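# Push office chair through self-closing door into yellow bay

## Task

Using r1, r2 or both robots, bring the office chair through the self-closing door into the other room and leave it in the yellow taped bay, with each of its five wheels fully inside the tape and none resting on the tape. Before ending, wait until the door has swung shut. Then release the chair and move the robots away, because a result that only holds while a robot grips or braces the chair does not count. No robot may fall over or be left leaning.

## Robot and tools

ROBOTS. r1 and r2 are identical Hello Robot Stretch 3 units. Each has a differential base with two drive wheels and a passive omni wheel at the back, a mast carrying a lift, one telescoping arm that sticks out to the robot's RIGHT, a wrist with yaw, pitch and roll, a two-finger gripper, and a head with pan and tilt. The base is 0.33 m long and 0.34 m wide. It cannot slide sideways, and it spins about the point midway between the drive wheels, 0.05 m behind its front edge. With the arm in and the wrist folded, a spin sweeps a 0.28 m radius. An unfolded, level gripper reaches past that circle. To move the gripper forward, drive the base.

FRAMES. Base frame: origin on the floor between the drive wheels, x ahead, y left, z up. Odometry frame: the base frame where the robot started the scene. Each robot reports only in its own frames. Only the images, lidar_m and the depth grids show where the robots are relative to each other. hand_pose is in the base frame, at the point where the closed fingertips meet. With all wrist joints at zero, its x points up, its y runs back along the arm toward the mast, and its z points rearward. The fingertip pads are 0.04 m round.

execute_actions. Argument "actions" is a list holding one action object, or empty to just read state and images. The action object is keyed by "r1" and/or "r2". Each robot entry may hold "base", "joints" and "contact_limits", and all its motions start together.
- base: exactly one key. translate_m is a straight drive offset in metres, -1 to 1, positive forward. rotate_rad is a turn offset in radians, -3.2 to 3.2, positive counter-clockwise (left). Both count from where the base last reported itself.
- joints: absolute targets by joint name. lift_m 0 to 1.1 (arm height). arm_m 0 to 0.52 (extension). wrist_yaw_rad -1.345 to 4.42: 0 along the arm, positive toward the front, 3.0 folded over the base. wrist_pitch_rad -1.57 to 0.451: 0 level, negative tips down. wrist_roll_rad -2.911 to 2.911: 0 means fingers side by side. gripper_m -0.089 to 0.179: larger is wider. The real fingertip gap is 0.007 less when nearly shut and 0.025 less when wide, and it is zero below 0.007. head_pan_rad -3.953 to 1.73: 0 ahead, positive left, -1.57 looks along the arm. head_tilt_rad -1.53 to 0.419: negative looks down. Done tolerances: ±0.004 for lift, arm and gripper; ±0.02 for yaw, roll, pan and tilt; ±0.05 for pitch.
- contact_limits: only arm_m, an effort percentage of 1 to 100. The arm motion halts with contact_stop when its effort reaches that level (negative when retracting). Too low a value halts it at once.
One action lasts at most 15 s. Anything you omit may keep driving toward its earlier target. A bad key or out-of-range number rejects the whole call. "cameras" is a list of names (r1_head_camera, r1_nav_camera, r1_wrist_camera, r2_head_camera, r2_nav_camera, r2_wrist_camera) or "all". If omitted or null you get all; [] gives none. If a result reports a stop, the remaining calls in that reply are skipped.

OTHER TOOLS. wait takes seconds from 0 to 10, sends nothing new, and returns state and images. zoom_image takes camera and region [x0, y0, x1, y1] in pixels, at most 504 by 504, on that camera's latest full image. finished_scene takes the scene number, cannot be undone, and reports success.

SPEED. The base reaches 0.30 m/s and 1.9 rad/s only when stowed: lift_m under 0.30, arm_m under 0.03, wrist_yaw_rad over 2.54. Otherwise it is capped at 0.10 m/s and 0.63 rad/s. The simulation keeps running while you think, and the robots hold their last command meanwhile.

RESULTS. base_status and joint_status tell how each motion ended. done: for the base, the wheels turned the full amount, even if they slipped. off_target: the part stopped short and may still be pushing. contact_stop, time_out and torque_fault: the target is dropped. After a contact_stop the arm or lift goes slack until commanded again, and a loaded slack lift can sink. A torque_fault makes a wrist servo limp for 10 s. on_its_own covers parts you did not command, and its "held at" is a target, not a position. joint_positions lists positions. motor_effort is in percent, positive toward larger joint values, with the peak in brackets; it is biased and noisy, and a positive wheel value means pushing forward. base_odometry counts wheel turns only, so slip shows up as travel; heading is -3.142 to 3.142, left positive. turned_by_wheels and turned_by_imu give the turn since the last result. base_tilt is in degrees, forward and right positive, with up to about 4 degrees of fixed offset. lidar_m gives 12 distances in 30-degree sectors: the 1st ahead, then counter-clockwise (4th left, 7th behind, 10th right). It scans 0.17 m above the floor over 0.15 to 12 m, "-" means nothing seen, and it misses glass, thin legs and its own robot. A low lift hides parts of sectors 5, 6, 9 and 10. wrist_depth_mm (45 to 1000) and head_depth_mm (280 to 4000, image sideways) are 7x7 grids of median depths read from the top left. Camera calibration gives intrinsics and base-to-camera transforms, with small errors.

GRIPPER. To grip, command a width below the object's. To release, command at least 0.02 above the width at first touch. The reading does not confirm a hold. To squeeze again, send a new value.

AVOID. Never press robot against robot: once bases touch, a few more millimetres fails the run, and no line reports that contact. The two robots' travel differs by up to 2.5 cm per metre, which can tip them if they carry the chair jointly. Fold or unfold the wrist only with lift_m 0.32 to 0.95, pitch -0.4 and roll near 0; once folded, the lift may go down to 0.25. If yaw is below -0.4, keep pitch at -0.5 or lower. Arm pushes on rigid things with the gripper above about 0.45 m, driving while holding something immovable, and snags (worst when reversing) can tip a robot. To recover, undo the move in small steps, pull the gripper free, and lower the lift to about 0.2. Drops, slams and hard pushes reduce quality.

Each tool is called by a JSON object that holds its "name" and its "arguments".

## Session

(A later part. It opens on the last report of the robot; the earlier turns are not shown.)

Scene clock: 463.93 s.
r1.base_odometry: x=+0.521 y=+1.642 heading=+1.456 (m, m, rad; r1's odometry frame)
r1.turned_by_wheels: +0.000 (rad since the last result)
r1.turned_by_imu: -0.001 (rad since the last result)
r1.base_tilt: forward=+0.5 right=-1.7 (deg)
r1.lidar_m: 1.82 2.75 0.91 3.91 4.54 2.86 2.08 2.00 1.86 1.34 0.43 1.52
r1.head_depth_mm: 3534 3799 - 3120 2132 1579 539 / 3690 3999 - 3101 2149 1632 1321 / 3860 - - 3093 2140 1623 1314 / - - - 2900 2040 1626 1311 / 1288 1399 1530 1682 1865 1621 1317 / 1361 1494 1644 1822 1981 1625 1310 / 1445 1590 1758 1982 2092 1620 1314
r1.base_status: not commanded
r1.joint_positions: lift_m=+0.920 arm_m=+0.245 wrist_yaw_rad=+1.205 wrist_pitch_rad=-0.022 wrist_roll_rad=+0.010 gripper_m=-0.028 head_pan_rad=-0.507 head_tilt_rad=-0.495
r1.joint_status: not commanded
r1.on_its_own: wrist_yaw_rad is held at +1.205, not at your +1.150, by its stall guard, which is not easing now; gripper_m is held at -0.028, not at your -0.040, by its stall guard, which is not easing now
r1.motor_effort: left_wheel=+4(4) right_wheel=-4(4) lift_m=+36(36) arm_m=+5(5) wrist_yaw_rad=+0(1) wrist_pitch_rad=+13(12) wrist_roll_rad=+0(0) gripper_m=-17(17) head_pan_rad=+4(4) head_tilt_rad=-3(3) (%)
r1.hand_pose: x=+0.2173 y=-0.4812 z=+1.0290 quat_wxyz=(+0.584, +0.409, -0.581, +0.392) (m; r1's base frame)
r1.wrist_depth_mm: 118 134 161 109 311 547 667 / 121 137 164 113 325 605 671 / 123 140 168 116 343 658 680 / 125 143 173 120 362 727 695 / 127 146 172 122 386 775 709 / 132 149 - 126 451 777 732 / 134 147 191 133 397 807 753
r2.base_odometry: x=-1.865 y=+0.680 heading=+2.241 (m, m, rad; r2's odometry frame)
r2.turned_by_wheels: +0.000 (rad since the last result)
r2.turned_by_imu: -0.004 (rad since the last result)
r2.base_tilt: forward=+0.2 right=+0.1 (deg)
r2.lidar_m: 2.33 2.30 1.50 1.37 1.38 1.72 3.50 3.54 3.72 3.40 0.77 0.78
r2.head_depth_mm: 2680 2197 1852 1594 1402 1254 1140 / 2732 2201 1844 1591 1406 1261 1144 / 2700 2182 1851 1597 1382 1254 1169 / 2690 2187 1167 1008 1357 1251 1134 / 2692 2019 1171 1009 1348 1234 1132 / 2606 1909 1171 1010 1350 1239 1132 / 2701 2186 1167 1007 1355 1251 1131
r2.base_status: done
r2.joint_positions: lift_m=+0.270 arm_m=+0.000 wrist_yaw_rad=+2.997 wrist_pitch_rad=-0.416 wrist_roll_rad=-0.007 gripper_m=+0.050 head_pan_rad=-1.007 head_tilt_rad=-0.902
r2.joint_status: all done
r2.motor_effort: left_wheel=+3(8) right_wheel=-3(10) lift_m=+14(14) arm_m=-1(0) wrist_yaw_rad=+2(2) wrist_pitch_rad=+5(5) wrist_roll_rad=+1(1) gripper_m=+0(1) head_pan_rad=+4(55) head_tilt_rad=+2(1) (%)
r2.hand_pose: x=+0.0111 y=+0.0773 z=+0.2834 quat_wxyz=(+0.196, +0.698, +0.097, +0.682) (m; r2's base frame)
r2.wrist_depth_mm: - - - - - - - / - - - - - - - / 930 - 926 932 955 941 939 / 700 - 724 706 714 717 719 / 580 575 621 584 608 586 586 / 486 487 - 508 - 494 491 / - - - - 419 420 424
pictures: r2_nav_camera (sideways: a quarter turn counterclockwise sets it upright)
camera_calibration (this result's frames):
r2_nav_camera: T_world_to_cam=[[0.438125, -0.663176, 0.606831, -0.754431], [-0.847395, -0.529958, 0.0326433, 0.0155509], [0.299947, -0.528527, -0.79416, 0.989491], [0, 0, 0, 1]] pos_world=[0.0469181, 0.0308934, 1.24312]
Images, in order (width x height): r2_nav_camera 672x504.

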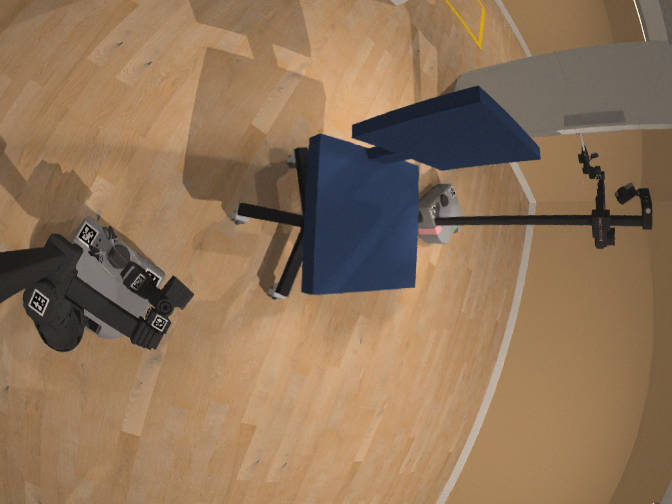

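{"name": "execute_actions", "arguments": {"actions": [{"r2":{"joints":{"lift_m":0.33,"arm_m":0.1}}}], "cameras": []}}

{"name": "execute_actions", "arguments": {"actions": [{"r2":{"joints":{"wrist_yaw_rad":1.57,"gripper_m":0.15}}}], "cameras": []}}

{"name": "execute_actions", "arguments": {"actions": [{"r2":{"joints":{"wrist_pitch_rad":0.0,"lift_m":0.13}}}], "cameras": []}}

{"name": "execute_actions", "arguments": {"actions": [{"r2":{"joints":{"arm_m":0.415}}}], "cameras": ["r2_nav_camera","r2_wrist_camera"]}}

Scene clock: 469.80 s.
r1.base_odometry: x=+0.521 y=+1.642 heading=+1.456 (m, m, rad; r1's odometry frame)
r1.turned_by_wheels: +0.000 (rad since the last result)
r1.turned_by_imu: -0.001 (rad since the last result)
r1.base_tilt: forward=+0.3 right=-1.7 (deg)
r1.lidar_m: 1.82 2.75 0.91 3.89 4.54 2.87 2.09 2.00 1.86 1.35 0.43 1.53
r1.head_depth_mm: 3553 3815 - 3111 2162 1581 539 / 3757 - - 3133 2146 1637 1316 / 3859 - - 3100 2142 1636 1318 / - - - 2881 2041 1632 1315 / 1288 1395 1537 1682 1866 1627 1311 / 1368 1489 1635 1825 1982 1621 1311 / 1450 1589 1767 1982 2088 1624 1319
r1.base_status: not commanded
r1.joint_positions: lift_m=+0.920 arm_m=+0.245 wrist_yaw_rad=+1.205 wrist_pitch_rad=-0.022 wrist_roll_rad=+0.010 gripper_m=-0.028 head_pan_rad=-0.507 head_tilt_rad=-0.495
r1.joint_status: not commanded
r1.on_its_own: wrist_yaw_rad is held at +1.205, not at your +1.150, by its stall guard, which is not easing now; gripper_m is held at -0.028, not at your -0.040, by its stall guard, which is not easing now
r1.motor_effort: left_wheel=+4(4) right_wheel=-5(4) lift_m=+36(36) arm_m=+5(5) wrist_yaw_rad=+0(1) wrist_pitch_rad=+12(12) wrist_roll_rad=+0(0) gripper_m=-17(17) head_pan_rad=+3(3) head_tilt_rad=-3(3) (%)
r1.hand_pose: x=+0.2173 y=-0.4812 z=+1.0290 quat_wxyz=(+0.584, +0.409, -0.581, +0.392) (m; r1's base frame)
r1.wrist_depth_mm: 119 134 160 109 314 548 657 / 121 137 165 112 326 597 672 / 123 140 169 116 342 656 682 / 125 143 172 120 363 734 700 / 127 146 172 122 390 759 702 / 132 149 - 127 445 799 745 / 134 148 191 134 393 813 742
r2.base_odometry: x=-1.865 y=+0.680 heading=+2.241 (m, m, rad; r2's odometry frame)
r2.turned_by_wheels: +0.000 (rad since the last result)
r2.turned_by_imu: +0.001 (rad since the last result)
r2.base_tilt: forward=+0.2 right=+0.1 (deg)
r2.lidar_m: 2.33 2.30 1.50 1.38 1.39 1.73 3.49 3.55 3.71 3.40 0.77 0.78
r2.head_depth_mm: 2705 2197 1857 1601 1409 1258 1151 / 2713 2206 1850 1601 1405 1270 1113 / 2695 2188 1842 1595 1382 1277 1169 / 2704 2190 1171 1011 1358 1255 1134 / 2694 2032 1171 1009 1352 1239 1133 / 2625 1906 1166 1010 1354 1233 1133 / 2688 2191 1170 1008 1358 1252 1134
r2.base_status: not commanded
r2.joint_positions: lift_m=+0.330 arm_m=+0.100 wrist_yaw_rad=+2.997 wrist_pitch_rad=-0.416 wrist_roll_rad=-0.007 gripper_m=+0.050 head_pan_rad=-1.007 head_tilt_rad=-0.902
r2.joint_status: all done
r2.motor_effort: left_wheel=+3(3) right_wheel=-4(2) lift_m=+25(25) arm_m=+2(2) wrist_yaw_rad=+2(2) wrist_pitch_rad=+5(5) wrist_roll_rad=+1(1) gripper_m=+0(2) head_pan_rad=+5(4) head_tilt_rad=+2(1) (%)
r2.hand_pose: x=+0.0111 y=-0.0224 z=+0.3427 quat_wxyz=(+0.196, +0.698, +0.097, +0.682) (m; r2's base frame)
r2.wrist_depth_mm: - - - - - - - / - - - - - - - / - - - - - - - / 805 808 802 812 839 826 837 / 660 662 - 669 692 677 665 / 555 588 - 563 - 567 561 / - - - - 478 486 486
pictures: none
No camera images: the call's "cameras" was empty. Leave "cameras" out to get every camera's image.

Scene clock: 471.53 s.
r1.base_odometry: x=+0.521 y=+1.642 heading=+1.456 (m, m, rad; r1's odometry frame)
r1.turned_by_wheels: +0.000 (rad since the last result)
r1.turned_by_imu: +0.000 (rad since the last result)
r1.base_tilt: forward=+0.3 right=-1.7 (deg)
r1.lidar_m: 1.82 2.75 0.91 3.89 4.52 2.86 2.08 2.00 1.85 1.35 0.43 1.52
r1.head_depth_mm: 3549 3771 - 3115 2133 1582 538 / 3692 - - 3109 2158 1627 1321 / 3893 - - 3084 2132 1630 1319 / - - - 2941 2041 1626 1315 / 1284 1394 1526 1677 1873 1631 1310 / 1358 1486 1636 1828 1992 1621 1315 / 1450 1595 1758 1976 2086 1625 1308
r1.base_status: not commanded
r1.joint_positions: lift_m=+0.920 arm_m=+0.245 wrist_yaw_rad=+1.205 wrist_pitch_rad=-0.022 wrist_roll_rad=+0.010 gripper_m=-0.028 head_pan_rad=-0.507 head_tilt_rad=-0.495
r1.joint_status: not commanded
r1.on_its_own: wrist_yaw_rad is held at +1.205, not at your +1.150, by its stall guard, which is not easing now; gripper_m is held at -0.028, not at your -0.040, by its stall guard, which is not easing now
r1.motor_effort: left_wheel=+4(4) right_wheel=-4(4) lift_m=+36(36) arm_m=+5(5) wrist_yaw_rad=+0(0) wrist_pitch_rad=+12(12) wrist_roll_rad=+0(0) gripper_m=-17(17) head_pan_rad=+4(3) head_tilt_rad=-3(2) (%)
r1.hand_pose: x=+0.2173 y=-0.4812 z=+1.0290 quat_wxyz=(+0.584, +0.409, -0.581, +0.392) (m; r1's base frame)
r1.wrist_depth_mm: 119 135 160 109 310 549 663 / 120 138 164 113 326 590 653 / 123 140 170 116 342 673 685 / 125 143 173 120 364 728 721 / 127 146 172 122 386 755 704 / 132 149 - 126 449 778 737 / 134 147 192 133 394 817 743
r2.base_odometry: x=-1.865 y=+0.680 heading=+2.241 (m, m, rad; r2's odometry frame)
r2.turned_by_wheels: +0.000 (rad since the last result)
r2.turned_by_imu: +0.000 (rad since the last result)
r2.base_tilt: forward=+0.2 right=+0.0 (deg)
r2.lidar_m: 2.33 2.30 1.50 1.38 1.39 1.73 3.52 3.54 3.72 3.40 0.77 0.78
r2.head_depth_mm: 2698 2215 1856 1602 1405 1254 1152 / 2681 2199 1846 1598 1404 1274 1121 / 2714 2201 1840 1590 1376 1273 1133 / 2694 2188 1169 1011 1363 1258 1137 / 2676 2036 1167 1008 1354 1253 1136 / 2596 1918 1169 1010 1352 1232 1131 / 2692 2192 1164 1008 1354 1252 1129
r2.base_status: not commanded
r2.joint_positions: lift_m=+0.330 arm_m=+0.100 wrist_yaw_rad=+1.574 wrist_pitch_rad=-0.416 wrist_roll_rad=-0.007 gripper_m=+0.150 head_pan_rad=-1.007 head_tilt_rad=-0.902
r2.joint_status: all done
r2.motor_effort: left_wheel=+3(3) right_wheel=-3(2) lift_m=+24(24) arm_m=+2(2) wrist_yaw_rad=-3(3) wrist_pitch_rad=+5(5) wrist_roll_rad=+1(1) gripper_m=+0(90) head_pan_rad=+5(5) head_tilt_rad=+1(1) (%)
r2.hand_pose: x=+0.2032 y=-0.2441 z=+0.3427 quat_wxyz=(+0.594, +0.592, -0.383, +0.389) (m; r2's base frame)
r2.wrist_depth_mm: - - - - - 264 216 / - - - - - - - / - - - - - 937 - / 836 818 816 807 720 561 834 / 658 702 662 668 543 539 557 / 566 563 563 530 541 - 531 / 472 486 490 476 484 471 384
pictures: none
No camera images: the call's "cameras" was empty. Leave "cameras" out to get every camera's image.

Scene clock: 474.20 s.
r1.base_odometry: x=+0.521 y=+1.642 heading=+1.456 (m, m, rad; r1's odometry frame)
r1.turned_by_wheels: +0.000 (rad since the last result)
r1.turned_by_imu: +0.000 (rad since the last result)
r1.base_tilt: forward=+0.5 right=-1.5 (deg)
r1.lidar_m: 1.82 2.75 0.91 3.84 4.51 2.86 2.08 2.00 1.86 1.34 0.43 1.52
r1.head_depth_mm: 3543 3811 - 3121 2160 1573 540 / 3703 3973 - 3122 2140 1632 1320 / 3904 - - 3134 2146 1631 1318 / - - - 2928 2046 1626 1315 / 1287 1396 1527 1684 1889 1625 1313 / 1365 1485 1636 1826 1971 1620 1312 / 1444 1599 1775 1977 2083 1628 1311
r1.base_status: not commanded
r1.joint_positions: lift_m=+0.920 arm_m=+0.245 wrist_yaw_rad=+1.205 wrist_pitch_rad=-0.022 wrist_roll_rad=+0.010 gripper_m=-0.028 head_pan_rad=-0.507 head_tilt_rad=-0.495
r1.joint_status: not commanded
r1.on_its_own: wrist_yaw_rad is held at +1.205, not at your +1.150, by its stall guard, which is not easing now; gripper_m is held at -0.028, not at your -0.040, by its stall guard, which is not easing now
r1.motor_effort: left_wheel=+4(4) right_wheel=-4(4) lift_m=+36(36) arm_m=+5(5) wrist_yaw_rad=+0(0) wrist_pitch_rad=+12(12) wrist_roll_rad=+0(0) gripper_m=-19(18) head_pan_rad=+3(3) head_tilt_rad=-3(3) (%)
r1.hand_pose: x=+0.2173 y=-0.4812 z=+1.0290 quat_wxyz=(+0.584, +0.409, -0.581, +0.392) (m; r1's base frame)
r1.wrist_depth_mm: 119 135 161 109 310 554 664 / 121 137 165 112 323 613 678 / 123 140 167 116 343 658 682 / 125 143 173 120 359 720 690 / 127 146 172 122 395 783 721 / 132 148 - 126 447 795 753 / 134 147 191 133 391 814 732
r2.base_odometry: x=-1.865 y=+0.680 heading=+2.241 (m, m, rad; r2's odometry frame)
r2.turned_by_wheels: +0.000 (rad since the last result)
r2.turned_by_imu: +0.001 (rad since the last result)
r2.base_tilt: forward=+0.2 right=+0.0 (deg)
r2.lidar_m: 2.32 2.30 1.50 1.38 1.39 1.72 3.50 3.54 3.73 3.39 0.77 0.78
r2.head_depth_mm: 2727 2202 1852 1596 1409 1257 1136 / 2698 2195 1860 1606 1408 1260 1099 / 2693 2195 1847 1598 1385 1257 1117 / 2700 2206 1169 1011 1363 1252 1133 / 2678 2030 1169 1009 1344 1238 1129 / 2604 1921 1172 1008 1357 1236 1135 / 2713 2191 1165 1010 1354 1254 1134
r2.base_status: not commanded
r2.joint_positions: lift_m=+0.130 arm_m=+0.100 wrist_yaw_rad=+1.574 wrist_pitch_rad=-0.022 wrist_roll_rad=-0.007 gripper_m=+0.150 head_pan_rad=-1.007 head_tilt_rad=-0.902
r2.joint_status: all done
r2.motor_effort: left_wheel=+3(2) right_wheel=-3(3) lift_m=+14(20) arm_m=+2(2) wrist_yaw_rad=-3(3) wrist_pitch_rad=+7(8) wrist_roll_rad=+1(0) gripper_m=-1(1) head_pan_rad=+4(4) head_tilt_rad=+0(0) (%)
r2.hand_pose: x=+0.2343 y=-0.2441 z=+0.2394 quat_wxyz=(+0.507, +0.504, -0.492, +0.497) (m; r2's base frame)
r2.wrist_depth_mm: - - - 497 389 375 342 / - - - - - 698 - / - - - - - - - / - - - - - - - / 863 952 842 875 669 485 890 / 622 611 598 606 401 - 423 / 449 462 461 449 384 447 377
pictures: none
No camera images: the call's "cameras" was empty. Leave "cameras" out to get every camera's image.

Scene clock: 477.73 s.
r1.base_odometry: x=+0.521 y=+1.642 heading=+1.456 (m, m, rad; r1's odometry frame)
r1.turned_by_wheels: +0.000 (rad since the last result)
r1.turned_by_imu: +0.000 (rad since the last result)
r1.base_tilt: forward=+0.5 right=-1.8 (deg)
r1.lidar_m: 1.82 2.75 0.91 3.88 4.54 2.86 2.09 2.00 1.85 1.35 0.43 1.52
r1.head_depth_mm: 3538 3780 - 3116 2149 1579 539 / 3677 3979 - 3134 2147 1631 1312 / 3941 - - 3132 2134 1629 1318 / - - - 2929 2040 1627 1315 / 1285 1395 1525 1694 1884 1616 1314 / 1365 1490 1634 1818 1991 1629 1310 / 1448 1603 1753 1987 2101 1620 1311
r1.base_status: not commanded
r1.joint_positions: lift_m=+0.920 arm_m=+0.245 wrist_yaw_rad=+1.205 wrist_pitch_rad=-0.022 wrist_roll_rad=+0.010 gripper_m=-0.028 head_pan_rad=-0.507 head_tilt_rad=-0.495
r1.joint_status: not commanded
r1.on_its_own: wrist_yaw_rad is held at +1.205, not at your +1.150, by its stall guard, which is not easing now; gripper_m is held at -0.028, not at your -0.040, by its stall guard, which is not easing now
r1.motor_effort: left_wheel=+4(4) right_wheel=-4(4) lift_m=+36(36) arm_m=+5(5) wrist_yaw_rad=+0(0) wrist_pitch_rad=+12(12) wrist_roll_rad=+0(0) gripper_m=-18(17) head_pan_rad=+3(3) head_tilt_rad=-3(3) (%)
r1.hand_pose: x=+0.2173 y=-0.4812 z=+1.0290 quat_wxyz=(+0.584, +0.409, -0.581, +0.392) (m; r1's base frame)
r1.wrist_depth_mm: 118 134 160 109 310 547 661 / 121 137 165 112 326 602 662 / 123 140 169 116 343 649 681 / 125 143 173 120 363 729 693 / 128 146 172 122 394 756 699 / 131 149 - 126 450 778 726 / 133 147 191 134 394 832 731
r2.base_odometry: x=-1.865 y=+0.680 heading=+2.241 (m, m, rad; r2's odometry frame)
r2.turned_by_wheels: +0.000 (rad since the last result)
r2.turned_by_imu: +0.001 (rad since the last result)
r2.base_tilt: forward=+0.2 right=+0.1 (deg)
r2.lidar_m: 2.33 2.30 1.50 1.37 1.39 1.73 3.51 3.52 3.73 3.40 0.77 0.78
r2.head_depth_mm: 2698 2205 1853 1584 1430 1274 1120 / 2717 2192 1851 1590 1430 1253 1153 / 2709 2189 1852 1596 1357 1256 1135 / 2699 2196 1168 1012 1351 1253 1134 / 2668 2028 1167 1006 1349 1232 1130 / 2607 1919 1168 1012 1357 1239 1132 / 2677 2186 1169 1010 1356 1253 1130
r2.base_status: not commanded
r2.joint_positions: lift_m=+0.130 arm_m=+0.415 wrist_yaw_rad=+1.572 wrist_pitch_rad=-0.022 wrist_roll_rad=-0.007 gripper_m=+0.150 head_pan_rad=-1.007 head_tilt_rad=-0.902
r2.joint_status: all done
r2.motor_effort: left_wheel=+2(3) right_wheel=-3(3) lift_m=+14(14) arm_m=+2(2) wrist_yaw_rad=-1(3) wrist_pitch_rad=+7(7) wrist_roll_rad=+0(1) gripper_m=-1(0) head_pan_rad=+5(5) head_tilt_rad=+1(0) (%)
r2.hand_pose: x=+0.2343 y=-0.5596 z=+0.2394 quat_wxyz=(+0.507, +0.504, -0.492, +0.496) (m; r2's base frame)
r2.wrist_depth_mm: - 393 368 336 371 383 - / - - - 479 - - - / - - - - - - - / - - - - - - - / 855 940 674 460 801 936 871 / 633 392 425 448 451 - 603 / 338 428 457 424 469 449 463
pictures: r2_nav_camera (sideways: a quarter turn counterclockwise sets it upright), r2_wrist_camera
camera_calibration (this result's frames):
r2_nav_camera: T_world_to_cam=[[0.438125, -0.663176, 0.606831, -0.754431], [-0.847395, -0.529958, 0.0326433, 0.0155509], [0.299947, -0.528527, -0.79416, 0.989491], [0, 0, 0, 1]] pos_world=[0.0469181, 0.0308934, 1.24312]
r2_wrist_camera: T_world_to_cam=[[-0.00231277, -0.99946, 0.0327799, -0.570393], [-0.205852, -0.0316021, -0.978073, 0.296173], [0.97858, -0.00900988, -0.205668, -0.0190242], [0, 0, 0, 1]] pos_world=[0.0782653, -0.560896, 0.304463]
Images, in order (width x height): r2_nav_camera 672x504, r2_wrist_camera 644x364.

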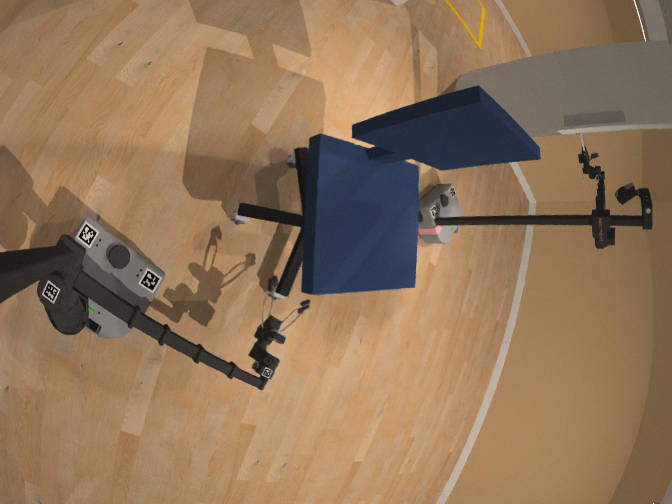

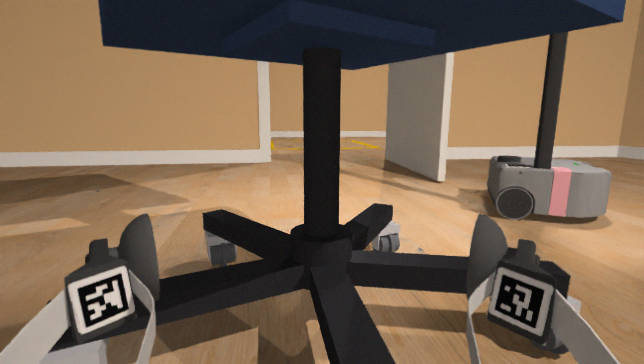

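{"name": "execute_actions", "arguments": {"actions": [{"r2":{"base":{"translate_m":0.33},"joints":{"lift_m":0.10}}}], "cameras": ["r2_nav_camera","r2_wrist_camera"]}}

Scene clock: 485.63 s.
r1.base_odometry: x=+0.521 y=+1.642 heading=+1.456 (m, m, rad; r1's odometry frame)
r1.turned_by_wheels: +0.000 (rad since the last result)
r1.turned_by_imu: -0.001 (rad since the last result)
r1.base_tilt: forward=+0.5 right=-1.8 (deg)
r1.lidar_m: 1.81 2.75 0.91 3.91 4.54 2.86 2.08 2.00 1.86 1.35 0.43 1.52
r1.head_depth_mm: 3545 3788 - 3127 2155 1580 539 / 3703 - - 3107 2145 1634 1322 / 3877 - - 3109 2133 1622 1316 / - - - 2896 2044 1634 1316 / 1287 1398 1531 1679 1874 1624 1317 / 1369 1488 1634 1826 1967 1614 1319 / 1454 1597 1771 1978 2091 1629 1310
r1.base_status: not commanded
r1.joint_positions: lift_m=+0.920 arm_m=+0.245 wrist_yaw_rad=+1.205 wrist_pitch_rad=-0.022 wrist_roll_rad=+0.010 gripper_m=-0.028 head_pan_rad=-0.507 head_tilt_rad=-0.495
r1.joint_status: not commanded
r1.on_its_own: wrist_yaw_rad is held at +1.205, not at your +1.150, by its stall guard, which is not easing now; gripper_m is held at -0.028, not at your -0.040, by its stall guard, which is not easing now
r1.motor_effort: left_wheel=+4(4) right_wheel=-4(4) lift_m=+36(36) arm_m=+5(5) wrist_yaw_rad=+0(1) wrist_pitch_rad=+12(12) wrist_roll_rad=+0(0) gripper_m=-18(18) head_pan_rad=+3(3) head_tilt_rad=-3(3) (%)
r1.hand_pose: x=+0.2173 y=-0.4812 z=+1.0290 quat_wxyz=(+0.584, +0.409, -0.581, +0.392) (m; r1's base frame)
r1.wrist_depth_mm: 119 134 160 109 311 565 653 / 121 137 164 113 326 605 680 / 122 140 168 116 339 655 685 / 125 143 172 120 360 747 706 / 128 146 172 122 387 773 708 / 132 149 - 126 449 800 728 / 134 148 190 134 392 824 754
r2.base_odometry: x=-2.070 y=+0.938 heading=+2.241 (m, m, rad; r2's odometry frame)
r2.turned_by_wheels: +0.000 (rad since the last result)
r2.turned_by_imu: +0.003 (rad since the last result)
r2.base_tilt: forward=+0.3 right=+0.1 (deg)
r2.lidar_m: 2.00 2.02 1.55 1.42 1.43 1.79 3.68 3.88 3.66 3.35 0.59 1.73
r2.head_depth_mm: 2703 2204 1859 1013 892 1222 1116 / 2699 2205 1848 1013 891 1234 1149 / 2692 2205 1843 1010 893 1189 1134 / 2517 1912 1734 1008 891 1238 1137 / 2633 1827 953 927 861 1239 1131 / 678 529 477 580 1380 1254 1132 / 2589 1891 1803 1593 1398 1251 1137
r2.base_status: done
r2.joint_positions: lift_m=+0.100 arm_m=+0.415 wrist_yaw_rad=+1.572 wrist_pitch_rad=-0.021 wrist_roll_rad=-0.007 gripper_m=+0.150 head_pan_rad=-1.007 head_tilt_rad=-0.902
r2.joint_status: all done
r2.motor_effort: left_wheel=+2(6) right_wheel=-3(3) lift_m=+14(18) arm_m=+2(2) wrist_yaw_rad=-1(2) wrist_pitch_rad=+7(7) wrist_roll_rad=+0(1) gripper_m=-1(2) head_pan_rad=+5(5) head_tilt_rad=+0(1) (%)
r2.hand_pose: x=+0.2343 y=-0.5596 z=+0.2095 quat_wxyz=(+0.507, +0.504, -0.492, +0.496) (m; r2's base frame)
r2.wrist_depth_mm: - - - 105 - - - / - - - 108 - - - / - - - 111 - - - / - - - 115 - - 715 / 779 839 778 118 713 865 669 / 564 336 546 122 335 - 542 / 396 304 257 126 271 399 419
pictures: r2_nav_camera (sideways: a quarter turn counterclockwise sets it upright), r2_wrist_camera
camera_calibration (this result's frames):
r2_nav_camera: T_world_to_cam=[[0.438125, -0.663176, 0.606831, -0.754431], [-0.847395, -0.529958, 0.0326433, 0.0155509], [0.299947, -0.528527, -0.79416, 0.989491], [0, 0, 0, 1]] pos_world=[0.0469181, 0.0308934, 1.24312]
r2_wrist_camera: T_world_to_cam=[[-0.00231669, -0.99946, 0.0327794, -0.56941], [-0.205721, -0.031602, -0.9781, 0.266844], [0.978608, -0.00900938, -0.205537, -0.0252239], [0, 0, 0, 1]] pos_world=[0.0782606, -0.560897, 0.27448]
Images, in order (width x height): r2_nav_camera 672x504, r2_wrist_camera 644x364.

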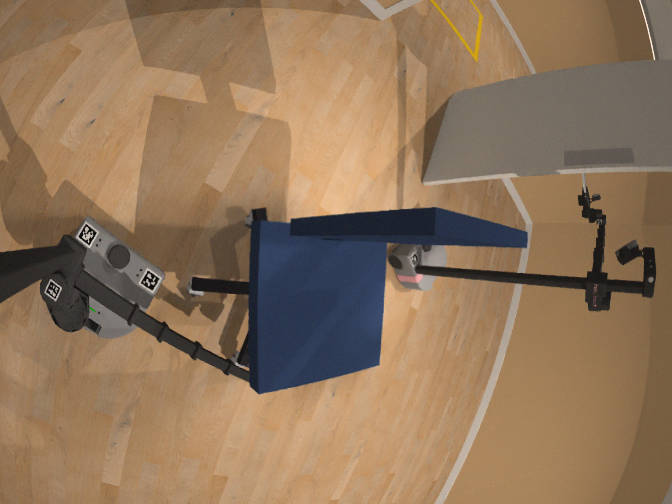

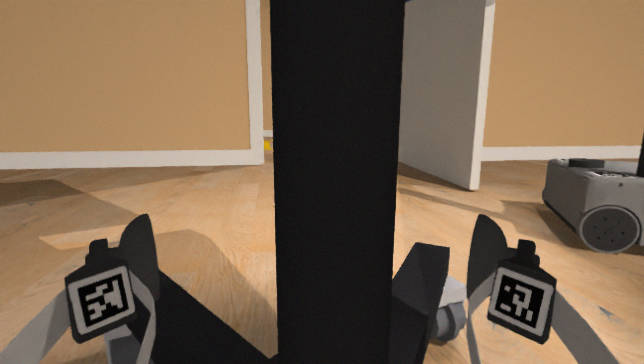

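{"name": "execute_actions", "arguments": {"actions": [{"r2":{"base":{"translate_m":0.03}}}], "cameras": []}}

{"name": "execute_actions", "arguments": {"actions": [{"r2":{"joints":{"gripper_m":0.0}}}], "cameras": ["r2_wrist_camera"]}}

Scene clock: 489.17 s.
r1.base_odometry: x=+0.521 y=+1.642 heading=+1.456 (m, m, rad; r1's odometry frame)
r1.turned_by_wheels: +0.000 (rad since the last result)
r1.turned_by_imu: +0.000 (rad since the last result)
r1.base_tilt: forward=+0.6 right=-1.7 (deg)
r1.lidar_m: 1.82 2.75 0.91 3.87 4.53 2.86 2.09 2.00 1.85 1.35 0.43 1.53
r1.head_depth_mm: 3599 3794 - 3159 2153 1584 539 / 3736 3990 - 3131 2138 1628 1319 / 3871 - - 3098 2127 1636 1321 / - - - 2922 2034 1624 1319 / 1287 1398 1527 1687 1893 1624 1316 / 1361 1483 1635 1817 1970 1625 1313 / 1449 1592 1751 1978 2086 1626 1311
r1.base_status: not commanded
r1.joint_positions: lift_m=+0.920 arm_m=+0.245 wrist_yaw_rad=+1.205 wrist_pitch_rad=-0.022 wrist_roll_rad=+0.010 gripper_m=-0.028 head_pan_rad=-0.507 head_tilt_rad=-0.495
r1.joint_status: not commanded
r1.on_its_own: wrist_yaw_rad is held at +1.205, not at your +1.150, by its stall guard, which is not easing now; gripper_m is held at -0.028, not at your -0.040, by its stall guard, which is not easing now
r1.motor_effort: left_wheel=+4(4) right_wheel=-4(4) lift_m=+36(36) arm_m=+5(5) wrist_yaw_rad=-1(0) wrist_pitch_rad=+12(12) wrist_roll_rad=+0(0) gripper_m=-17(18) head_pan_rad=+3(3) head_tilt_rad=-4(3) (%)
r1.hand_pose: x=+0.2173 y=-0.4812 z=+1.0290 quat_wxyz=(+0.584, +0.409, -0.581, +0.392) (m; r1's base frame)
r1.wrist_depth_mm: 119 134 160 109 315 562 660 / 121 137 165 112 323 598 669 / 123 140 168 117 339 660 677 / 125 143 173 120 362 739 709 / 128 146 173 122 386 757 706 / 132 149 - 126 456 783 715 / 133 147 191 133 391 799 744
r2.base_odometry: x=-2.088 y=+0.962 heading=+2.241 (m, m, rad; r2's odometry frame)
r2.turned_by_wheels: +0.000 (rad since the last result)
r2.turned_by_imu: +0.001 (rad since the last result)
r2.base_tilt: forward=+0.2 right=+0.1 (deg)
r2.lidar_m: 1.97 1.99 1.55 1.42 1.44 1.80 3.69 3.87 3.68 3.34 0.58 1.72
r2.head_depth_mm: 2706 2197 1851 1012 892 1222 1120 / 2706 2200 1849 1013 893 1222 1150 / 2695 2199 1825 1012 891 1147 1117 / 2512 1875 1730 1012 889 1222 1132 / 688 666 647 630 844 1220 1129 / 2690 2012 454 1502 1405 1259 1130 / 2512 1860 1835 1591 1396 1251 1131
r2.base_status: done
r2.joint_positions: lift_m=+0.100 arm_m=+0.415 wrist_yaw_rad=+1.572 wrist_pitch_rad=-0.021 wrist_roll_rad=-0.007 gripper_m=+0.150 head_pan_rad=-1.007 head_tilt_rad=-0.902
r2.joint_status: not commanded
r2.motor_effort: left_wheel=+2(8) right_wheel=-3(4) lift_m=+13(14) arm_m=+2(2) wrist_yaw_rad=-1(1) wrist_pitch_rad=+7(7) wrist_roll_rad=+1(1) gripper_m=+0(0) head_pan_rad=+4(4) head_tilt_rad=+1(1) (%)
r2.hand_pose: x=+0.2343 y=-0.5596 z=+0.2095 quat_wxyz=(+0.507, +0.504, -0.492, +0.496) (m; r2's base frame)
r2.wrist_depth_mm: - - - 77 82 - - / - - - 79 85 - - / - - - 81 88 - - / - - - 84 92 - 737 / 780 858 784 86 97 878 652 / 560 542 556 89 104 - 544 / 401 267 396 92 247 400 427
pictures: none
No camera images: the call's "cameras" was empty. Leave "cameras" out to get every camera's image.

Scene clock: 491.47 s.
r1.base_odometry: x=+0.521 y=+1.642 heading=+1.456 (m, m, rad; r1's odometry frame)
r1.turned_by_wheels: +0.000 (rad since the last result)
r1.turned_by_imu: +0.000 (rad since the last result)
r1.base_tilt: forward=+0.5 right=-1.6 (deg)
r1.lidar_m: 1.82 2.75 0.91 3.85 4.55 2.85 2.09 2.00 1.85 1.34 0.43 1.52
r1.head_depth_mm: 3562 3802 - 3143 2132 1581 539 / 3758 - - 3144 2151 1633 1322 / 3935 - - 3126 2129 1621 1316 / - - - 2923 2041 1626 1320 / 1285 1396 1531 1691 1868 1625 1318 / 1368 1486 1637 1825 1990 1622 1312 / 1456 1590 1763 1980 2091 1625 1314
r1.base_status: not commanded
r1.joint_positions: lift_m=+0.920 arm_m=+0.245 wrist_yaw_rad=+1.205 wrist_pitch_rad=-0.022 wrist_roll_rad=+0.010 gripper_m=-0.028 head_pan_rad=-0.507 head_tilt_rad=-0.495
r1.joint_status: not commanded
r1.on_its_own: wrist_yaw_rad is held at +1.205, not at your +1.150, by its stall guard, which is not easing now; gripper_m is held at -0.028, not at your -0.040, by its stall guard, which is not easing now
r1.motor_effort: left_wheel=+4(4) right_wheel=-4(4) lift_m=+36(36) arm_m=+5(5) wrist_yaw_rad=+0(0) wrist_pitch_rad=+12(12) wrist_roll_rad=+0(0) gripper_m=-18(18) head_pan_rad=+3(3) head_tilt_rad=-3(4) (%)
r1.hand_pose: x=+0.2173 y=-0.4812 z=+1.0290 quat_wxyz=(+0.584, +0.409, -0.581, +0.392) (m; r1's base frame)
r1.wrist_depth_mm: 119 135 160 109 313 549 669 / 121 137 163 112 327 600 671 / 123 140 168 116 343 677 683 / 126 143 172 120 359 722 701 / 128 146 172 122 386 753 712 / 132 149 - 126 453 795 734 / 134 147 190 134 394 841 739
r2.base_odometry: x=-2.088 y=+0.962 heading=+2.241 (m, m, rad; r2's odometry frame)
r2.turned_by_wheels: +0.000 (rad since the last result)
r2.turned_by_imu: +0.000 (rad since the last result)
r2.base_tilt: forward=+0.2 right=+0.1 (deg)
r2.lidar_m: 1.97 1.99 1.56 1.43 1.44 1.80 3.68 3.91 3.64 3.33 0.58 1.72
r2.head_depth_mm: 2701 2196 1844 1013 889 1218 1114 / 2688 2206 1844 1012 889 1235 1148 / 2691 2196 1833 1015 892 1148 1120 / 2520 1874 1730 1010 888 1217 1135 / 695 670 652 634 846 1215 1134 / 2681 2029 454 1511 1403 1248 1133 / 2521 1889 1852 1594 1404 1253 1136
r2.base_status: not commanded
r2.joint_positions: lift_m=+0.100 arm_m=+0.415 wrist_yaw_rad=+1.531 wrist_pitch_rad=-0.021 wrist_roll_rad=-0.007 gripper_m=+0.002 head_pan_rad=-1.007 head_tilt_rad=-0.902
r2.joint_status: all done
r2.on_its_own: wrist_yaw_rad is held at +1.527, not at your +1.570, by its stall guard, which is not easing now
r2.motor_effort: left_wheel=-2(2) right_wheel=+6(5) lift_m=+14(15) arm_m=+0(2) wrist_yaw_rad=-2(19) wrist_pitch_rad=+7(7) wrist_roll_rad=+1(0) gripper_m=-37(100) head_pan_rad=+4(4) head_tilt_rad=-1(1) (%)
r2.hand_pose: x=+0.2341 y=-0.5702 z=+0.2095 quat_wxyz=(+0.517, +0.494, -0.502, +0.486) (m; r2's base frame)
r2.wrist_depth_mm: - - 88 78 - - - / - - 92 80 - - - / - - - 82 - - - / - - - 85 - - 652 / 754 775 95 87 671 802 668 / 532 529 95 90 - 548 548 / 384 255 172 93 270 422 419
pictures: r2_wrist_camera
camera_calibration (this result's frames):
r2_wrist_camera: T_world_to_cam=[[-0.0429033, -0.998541, 0.0327768, -0.570014], [-0.206816, -0.0232199, -0.978104, 0.271507], [0.977439, -0.0487426, -0.205518, -0.0475042], [0, 0, 0, 1]] pos_world=[0.0781288, -0.565194, 0.274482]
Images, in order (width x height): r2_wrist_camera 644x364.

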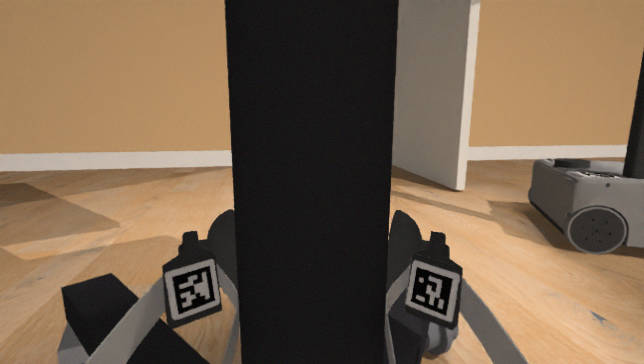

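{"name": "execute_actions", "arguments": {"actions": [{"r2":{"base":{"rotate_rad":-0.22}}}], "cameras": ["r2_wrist_camera","r2_nav_camera"]}}

Scene clock: 513.90 s.
r1.base_odometry: x=+0.521 y=+1.642 heading=+1.456 (m, m, rad; r1's odometry frame)
r1.turned_by_wheels: +0.000 (rad since the last result)
r1.turned_by_imu: -0.001 (rad since the last result)
r1.base_tilt: forward=+0.5 right=-1.7 (deg)
r1.lidar_m: 1.82 2.76 0.96 3.89 4.53 2.86 2.09 2.00 1.85 1.35 0.43 1.53
r1.head_depth_mm: 3560 3819 - 3134 2152 1587 539 / 3765 3979 - 3132 2147 1634 1321 / 3938 - - 3084 2135 1623 1321 / - - - 2875 2055 1626 1314 / 1284 1395 1525 1683 1888 1627 1314 / 1367 1485 1630 1819 1982 1633 1315 / 1448 1594 1761 1973 2080 1621 1309
r1.base_status: not commanded
r1.joint_positions: lift_m=+0.920 arm_m=+0.245 wrist_yaw_rad=+1.205 wrist_pitch_rad=-0.022 wrist_roll_rad=+0.010 gripper_m=-0.028 head_pan_rad=-0.507 head_tilt_rad=-0.495
r1.joint_status: not commanded
r1.on_its_own: wrist_yaw_rad is held at +1.205, not at your +1.150, by its stall guard, which is not easing now; gripper_m is held at -0.028, not at your -0.040, by its stall guard, which is not easing now
r1.motor_effort: left_wheel=+4(4) right_wheel=-4(4) lift_m=+36(36) arm_m=+5(5) wrist_yaw_rad=+0(1) wrist_pitch_rad=+12(12) wrist_roll_rad=+0(0) gripper_m=-17(18) head_pan_rad=+3(3) head_tilt_rad=-3(3) (%)
r1.hand_pose: x=+0.2173 y=-0.4812 z=+1.0290 quat_wxyz=(+0.584, +0.409, -0.581, +0.392) (m; r1's base frame)
r1.wrist_depth_mm: 119 134 160 109 314 548 668 / 121 137 165 112 324 600 661 / 123 140 168 116 340 655 682 / 125 143 173 120 361 743 708 / 127 146 172 122 391 777 716 / 131 149 - 126 450 802 736 / 134 147 191 133 391 821 749
r2.base_odometry: x=-2.088 y=+0.962 heading=+2.021 (m, m, rad; r2's odometry frame)
r2.turned_by_wheels: -0.220 (rad since the last result)
r2.turned_by_imu: -0.195 (rad since the last result)
r2.base_tilt: forward=+0.2 right=+0.0 (deg)
r2.lidar_m: 1.97 1.97 1.73 1.44 1.43 1.59 2.55 3.86 4.07 3.37 0.59 1.46
r2.head_depth_mm: 2733 2211 1845 1016 891 1258 1118 / 2712 2202 1853 1016 893 1236 1152 / 2707 2202 1842 1017 890 1168 1132 / 2703 2198 1853 1014 892 1220 1131 / 2707 2128 466 537 845 1218 1131 / 1219 560 1712 1564 1405 1252 1132 / 2687 2188 1804 1599 1401 1252 1135
r2.base_status: done
r2.joint_positions: lift_m=+0.100 arm_m=+0.415 wrist_yaw_rad=+1.520 wrist_pitch_rad=-0.021 wrist_roll_rad=-0.007 gripper_m=+0.032 head_pan_rad=-1.006 head_tilt_rad=-0.900
r2.joint_status: not commanded
r2.on_its_own: wrist_yaw_rad is held at +1.527, not at your +1.570, by its stall guard, which is not easing now; gripper_m is held at +0.031, not at your +0.000, by its stall guard, which is not easing now
r2.motor_effort: left_wheel=+4(47) right_wheel=-6(95) lift_m=+15(16) arm_m=+1(2) wrist_yaw_rad=+6(32) wrist_pitch_rad=+7(9) wrist_roll_rad=+1(1) gripper_m=-13(21) head_pan_rad=+4(4) head_tilt_rad=-2(0) (%)
r2.hand_pose: x=+0.2340 y=-0.5730 z=+0.2094 quat_wxyz=(+0.520, +0.491, -0.505, +0.483) (m; r2's base frame)
r2.wrist_depth_mm: - - - 95 - - - / - - - 97 - - - / - - - 100 - - - / - - - 103 - 841 - / 776 769 755 106 784 793 782 / 538 544 115 110 - 547 554 / 268 261 398 114 400 417 413
pictures: r2_nav_camera (sideways: a quarter turn counterclockwise sets it upright), r2_wrist_camera
camera_calibration (this result's frames):
r2_nav_camera: T_world_to_cam=[[0.438148, -0.662307, 0.607763, -0.755646], [-0.847092, -0.530444, 0.0326371, 0.015557], [0.300768, -0.529131, -0.793448, 0.988559], [0, 0, 0, 1]] pos_world=[0.0469361, 0.0308601, 1.24312]
r2_wrist_camera: T_world_to_cam=[[-0.0541534, -0.997995, 0.0327771, -0.569839], [-0.207167, -0.0208818, -0.978083, 0.27272], [0.976806, -0.0597569, -0.20562, -0.0536721], [0, 0, 0, 1]] pos_world=[0.078067, -0.566209, 0.274385]
Images, in order (width x height): r2_nav_camera 672x504, r2_wrist_camera 644x364.

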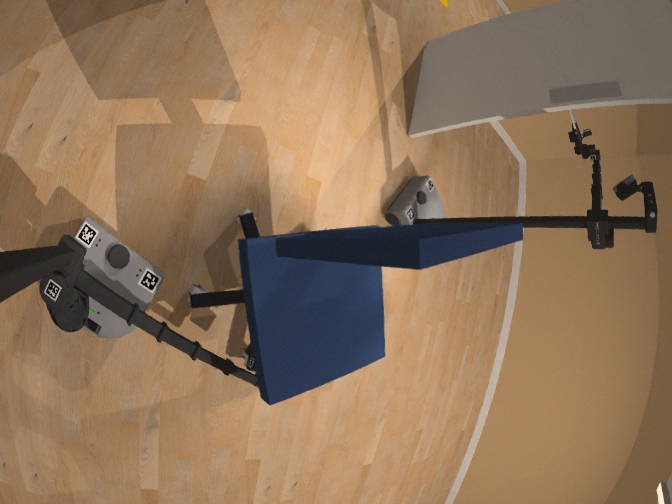

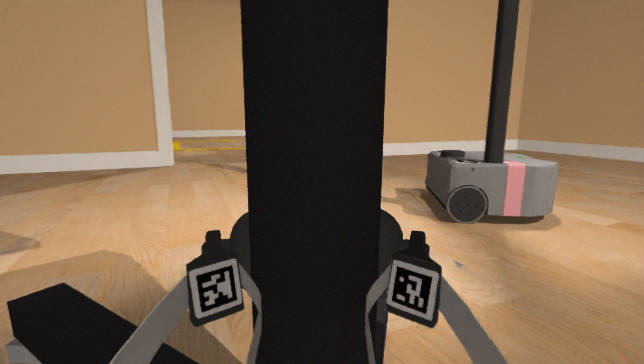

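{"name": "execute_actions", "arguments": {"actions": [{"r2":{"base":{"translate_m":0.3},"joints":{"arm_m":0.37}}}], "cameras": ["r2_wrist_camera","r2_nav_camera"]}}

Scene clock: 520.60 s.
r1.base_odometry: x=+0.521 y=+1.642 heading=+1.456 (m, m, rad; r1's odometry frame)
r1.turned_by_wheels: +0.000 (rad since the last result)
r1.turned_by_imu: -0.001 (rad since the last result)
r1.base_tilt: forward=+0.6 right=-1.7 (deg)
r1.lidar_m: 1.82 2.75 0.75 3.88 4.55 2.86 2.08 2.00 1.85 1.35 0.43 1.52
r1.head_depth_mm: 3568 3795 - 3162 2142 1578 540 / 3726 3996 - 3117 2132 1641 1323 / 3878 - - 3105 2126 1632 1317 / - - - 2906 2039 1619 1321 / 1287 1394 1521 1685 1876 1621 1315 / 1366 1485 1631 1824 1972 1615 1317 / 1454 1594 1760 1979 2081 1621 1317
r1.base_status: not commanded
r1.joint_positions: lift_m=+0.920 arm_m=+0.245 wrist_yaw_rad=+1.205 wrist_pitch_rad=-0.022 wrist_roll_rad=+0.010 gripper_m=-0.028 head_pan_rad=-0.507 head_tilt_rad=-0.495
r1.joint_status: not commanded
r1.on_its_own: wrist_yaw_rad is held at +1.205, not at your +1.150, by its stall guard, which is not easing now; gripper_m is held at -0.028, not at your -0.040, by its stall guard, which is not easing now
r1.motor_effort: left_wheel=+4(4) right_wheel=-4(4) lift_m=+36(36) arm_m=+6(5) wrist_yaw_rad=+0(0) wrist_pitch_rad=+12(12) wrist_roll_rad=+0(0) gripper_m=-17(18) head_pan_rad=+3(3) head_tilt_rad=-4(3) (%)
r1.hand_pose: x=+0.2173 y=-0.4812 z=+1.0290 quat_wxyz=(+0.584, +0.409, -0.581, +0.392) (m; r1's base frame)
r1.wrist_depth_mm: 118 134 161 109 311 547 668 / 121 137 164 113 329 601 685 / 122 140 169 116 340 657 691 / 125 143 173 120 362 733 704 / 128 147 173 122 392 790 717 / 132 150 - 126 454 786 719 / 134 147 191 133 394 829 732
r2.base_odometry: x=-2.219 y=+1.232 heading=+2.020 (m, m, rad; r2's odometry frame)
r2.turned_by_wheels: -0.001 (rad since the last result)
r2.turned_by_imu: +0.001 (rad since the last result)
r2.base_tilt: forward=+0.2 right=+0.1 (deg)
r2.lidar_m: 1.70 1.68 1.85 1.53 1.53 1.70 2.73 4.15 3.96 3.27 0.53 1.46
r2.head_depth_mm: 2697 2198 1854 1569 892 1219 1118 / 2717 2204 1867 1014 892 1200 1135 / 2717 2213 1810 1014 891 834 1119 / 2538 2081 1624 1007 889 820 1133 / 2696 2185 1679 399 500 1148 1134 / 2704 2088 444 1504 1402 1253 1132 / 2677 2027 1767 1607 1397 1251 1130
r2.base_status: done
r2.joint_positions: lift_m=+0.100 arm_m=+0.370 wrist_yaw_rad=+1.583 wrist_pitch_rad=-0.023 wrist_roll_rad=-0.007 gripper_m=+0.032 head_pan_rad=-1.006 head_tilt_rad=-0.900
r2.joint_status: all done
r2.on_its_own: gripper_m is held at +0.031, not at your +0.000, by its stall guard, which is not easing now; right_wheel is at rest, and its effort (+20) is outside its rest range (-18 to +18)
r2.motor_effort: left_wheel=-10(23) right_wheel=+20(50) lift_m=+16(15) arm_m=+0(4) wrist_yaw_rad=-3(40) wrist_pitch_rad=+8(8) wrist_roll_rad=+1(1) gripper_m=-13(18) head_pan_rad=+4(3) head_tilt_rad=+1(0) (%)
r2.hand_pose: x=+0.2342 y=-0.5118 z=+0.2089 quat_wxyz=(+0.505, +0.507, -0.489, +0.499) (m; r2's base frame)
r2.wrist_depth_mm: - - - 94 - - - / - - - 97 - - - / - - - 99 - - - / - - - 102 - - 599 / 759 780 648 106 783 731 549 / 532 543 114 108 - 549 540 / 255 414 399 113 416 415 418
pictures: r2_nav_camera (sideways: a quarter turn counterclockwise sets it upright), r2_wrist_camera
camera_calibration (this result's frames):
r2_nav_camera: T_world_to_cam=[[0.438149, -0.662307, 0.607763, -0.755646], [-0.847092, -0.530444, 0.0326371, 0.015557], [0.300768, -0.529131, -0.793448, 0.988559], [0, 0, 0, 1]] pos_world=[0.0469361, 0.0308601, 1.24312]
r2_wrist_camera: T_world_to_cam=[[0.00964154, -0.999417, 0.0327444, -0.524393], [-0.207131, -0.0340318, -0.977721, 0.266801], [0.978266, 0.00264435, -0.207339, -0.0184144], [0, 0, 0, 1]] pos_world=[0.0783329, -0.514959, 0.27421]
Images, in order (width x height): r2_nav_camera 672x504, r2_wrist_camera 644x364.

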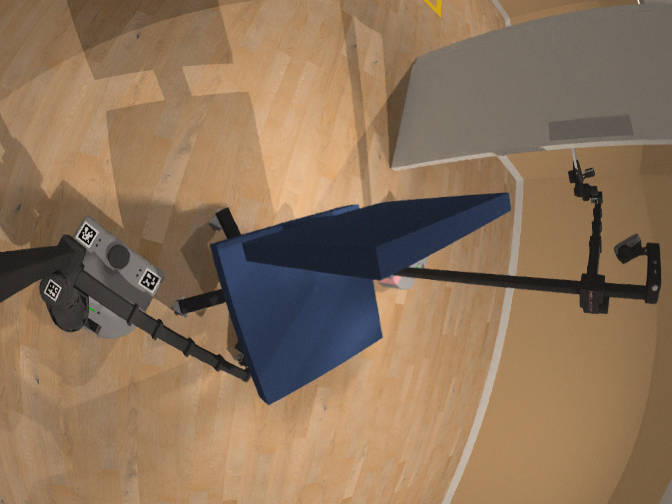

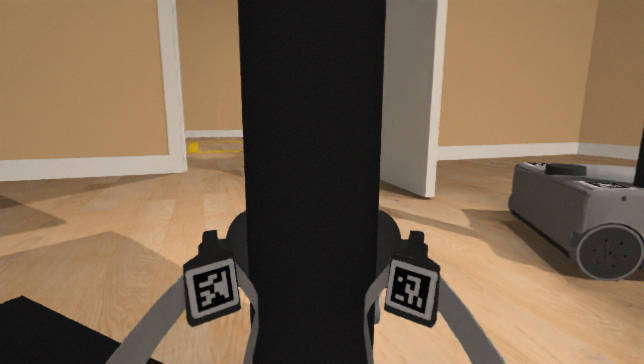

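{"name": "execute_actions", "arguments": {"actions": [{"r2":{"base":{"translate_m":0.3},"joints":{"arm_m":0.30}}}], "cameras": ["r2_wrist_camera","r2_nav_camera"]}}

Scene clock: 527.87 s.
r1.base_odometry: x=+0.521 y=+1.642 heading=+1.456 (m, m, rad; r1's odometry frame)
r1.turned_by_wheels: +0.000 (rad since the last result)
r1.turned_by_imu: -0.001 (rad since the last result)
r1.base_tilt: forward=+0.5 right=-1.7 (deg)
r1.lidar_m: 1.82 0.64 2.85 3.85 4.52 2.86 2.08 2.00 1.85 1.34 0.43 1.52
r1.head_depth_mm: 3523 3805 - 3142 2141 1579 538 / 3686 3958 - 3092 2140 1631 1325 / 3931 - - 3111 2115 1637 1317 / - - - 2934 2033 1621 1320 / 1283 1398 1529 1695 1874 1621 1315 / 1362 1483 1637 1828 1974 1621 1318 / 1454 1588 1753 1985 2077 1619 1317
r1.base_status: not commanded
r1.joint_positions: lift_m=+0.920 arm_m=+0.245 wrist_yaw_rad=+1.205 wrist_pitch_rad=-0.022 wrist_roll_rad=+0.010 gripper_m=-0.028 head_pan_rad=-0.507 head_tilt_rad=-0.495
r1.joint_status: not commanded
r1.on_its_own: wrist_yaw_rad is held at +1.205, not at your +1.150, by its stall guard, which is not easing now; gripper_m is held at -0.028, not at your -0.040, by its stall guard, which is not easing now
r1.motor_effort: left_wheel=+4(4) right_wheel=-4(4) lift_m=+36(36) arm_m=+5(5) wrist_yaw_rad=-1(0) wrist_pitch_rad=+12(12) wrist_roll_rad=+0(0) gripper_m=-17(18) head_pan_rad=+3(3) head_tilt_rad=-3(2) (%)
r1.hand_pose: x=+0.2173 y=-0.4812 z=+1.0290 quat_wxyz=(+0.584, +0.409, -0.581, +0.392) (m; r1's base frame)
r1.wrist_depth_mm: 119 134 161 109 309 550 651 / 121 137 165 112 328 598 680 / 122 140 168 116 344 652 697 / 125 143 172 120 356 735 718 / 128 146 173 122 386 767 716 / 132 149 - 126 451 819 732 / 133 147 191 133 391 824 740
r2.base_odometry: x=-2.349 y=+1.502 heading=+2.020 (m, m, rad; r2's odometry frame)
r2.turned_by_wheels: -0.001 (rad since the last result)
r2.turned_by_imu: +0.002 (rad since the last result)
r2.base_tilt: forward=+0.2 right=+0.1 (deg)
r2.lidar_m: 1.41 1.41 1.56 1.63 1.62 1.81 2.91 4.43 3.84 3.16 0.46 1.24
r2.head_depth_mm: 2544 2199 1859 1598 891 832 1129 / 2710 2085 1586 1013 895 821 1150 / 2688 2191 1613 1012 891 795 1087 / 2711 2187 1809 1012 890 796 1118 / 2715 2183 1844 1012 890 782 1088 / 2682 2092 1648 993 379 513 1132 / 1130 1267 444 375 357 1250 1130
r2.base_status: done
r2.joint_positions: lift_m=+0.100 arm_m=+0.300 wrist_yaw_rad=+1.638 wrist_pitch_rad=-0.025 wrist_roll_rad=-0.006 gripper_m=+0.032 head_pan_rad=-1.006 head_tilt_rad=-0.900
r2.joint_status: all done
r2.on_its_own: wrist_yaw_rad is held at +1.636, not at your +1.570, by its stall guard, which is not easing now; gripper_m is held at +0.031, not at your +0.000, by its stall guard, which is not easing now; right_wheel is at rest, and its effort (+19) is outside its rest range (-18 to +18)
r2.motor_effort: left_wheel=-8(19) right_wheel=+19(45) lift_m=+15(15) arm_m=+0(6) wrist_yaw_rad=-2(58) wrist_pitch_rad=+9(9) wrist_roll_rad=+1(1) gripper_m=-13(21) head_pan_rad=+4(4) head_tilt_rad=+1(0) (%)
r2.hand_pose: x=+0.2336 y=-0.4277 z=+0.2083 quat_wxyz=(+0.491, +0.521, -0.474, +0.512) (m; r2's base frame)
r2.wrist_depth_mm: - - - 94 - 791 - / - - - 96 - 799 - / - - - 99 - 851 - / - - - 102 - 860 - / 761 760 651 105 775 783 788 / 537 542 114 108 - 543 541 / 254 380 395 112 399 414 414
pictures: r2_nav_camera (sideways: a quarter turn counterclockwise sets it upright), r2_wrist_camera
camera_calibration (this result's frames):
r2_nav_camera: T_world_to_cam=[[0.438149, -0.662307, 0.607763, -0.755646], [-0.847092, -0.530444, 0.0326371, 0.015557], [0.300768, -0.529131, -0.793448, 0.988559], [0, 0, 0, 1]] pos_world=[0.0469361, 0.0308601, 1.24312]
r2_wrist_camera: T_world_to_cam=[[0.0645854, -0.99738, 0.0325965, -0.452312], [-0.20715, -0.0453529, -0.977257, 0.264035], [0.976175, 0.0563642, -0.209536, 0.00578246], [0, 0, 0, 1]] pos_world=[0.0782628, -0.439478, 0.273985]
Images, in order (width x height): r2_nav_camera 672x504, r2_wrist_camera 644x364.

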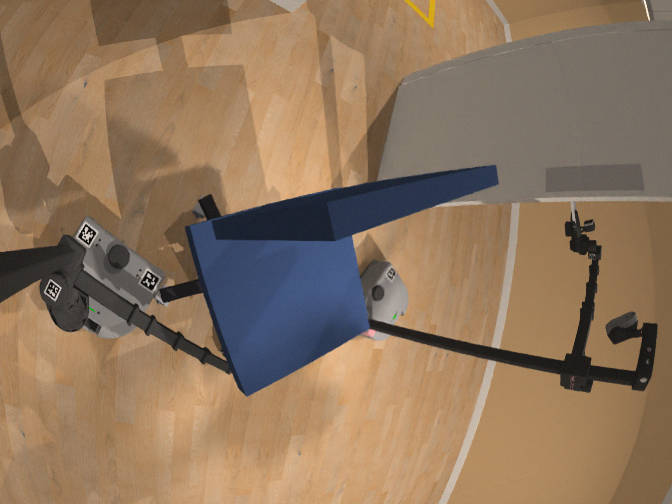

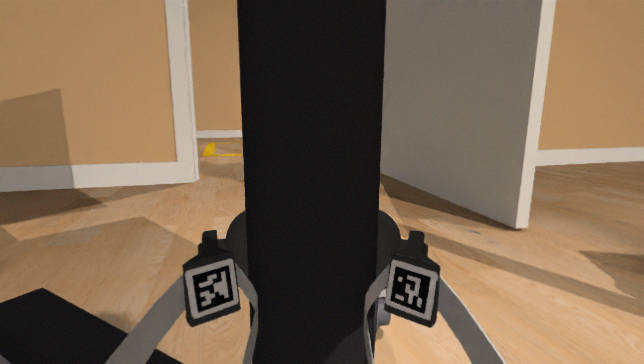

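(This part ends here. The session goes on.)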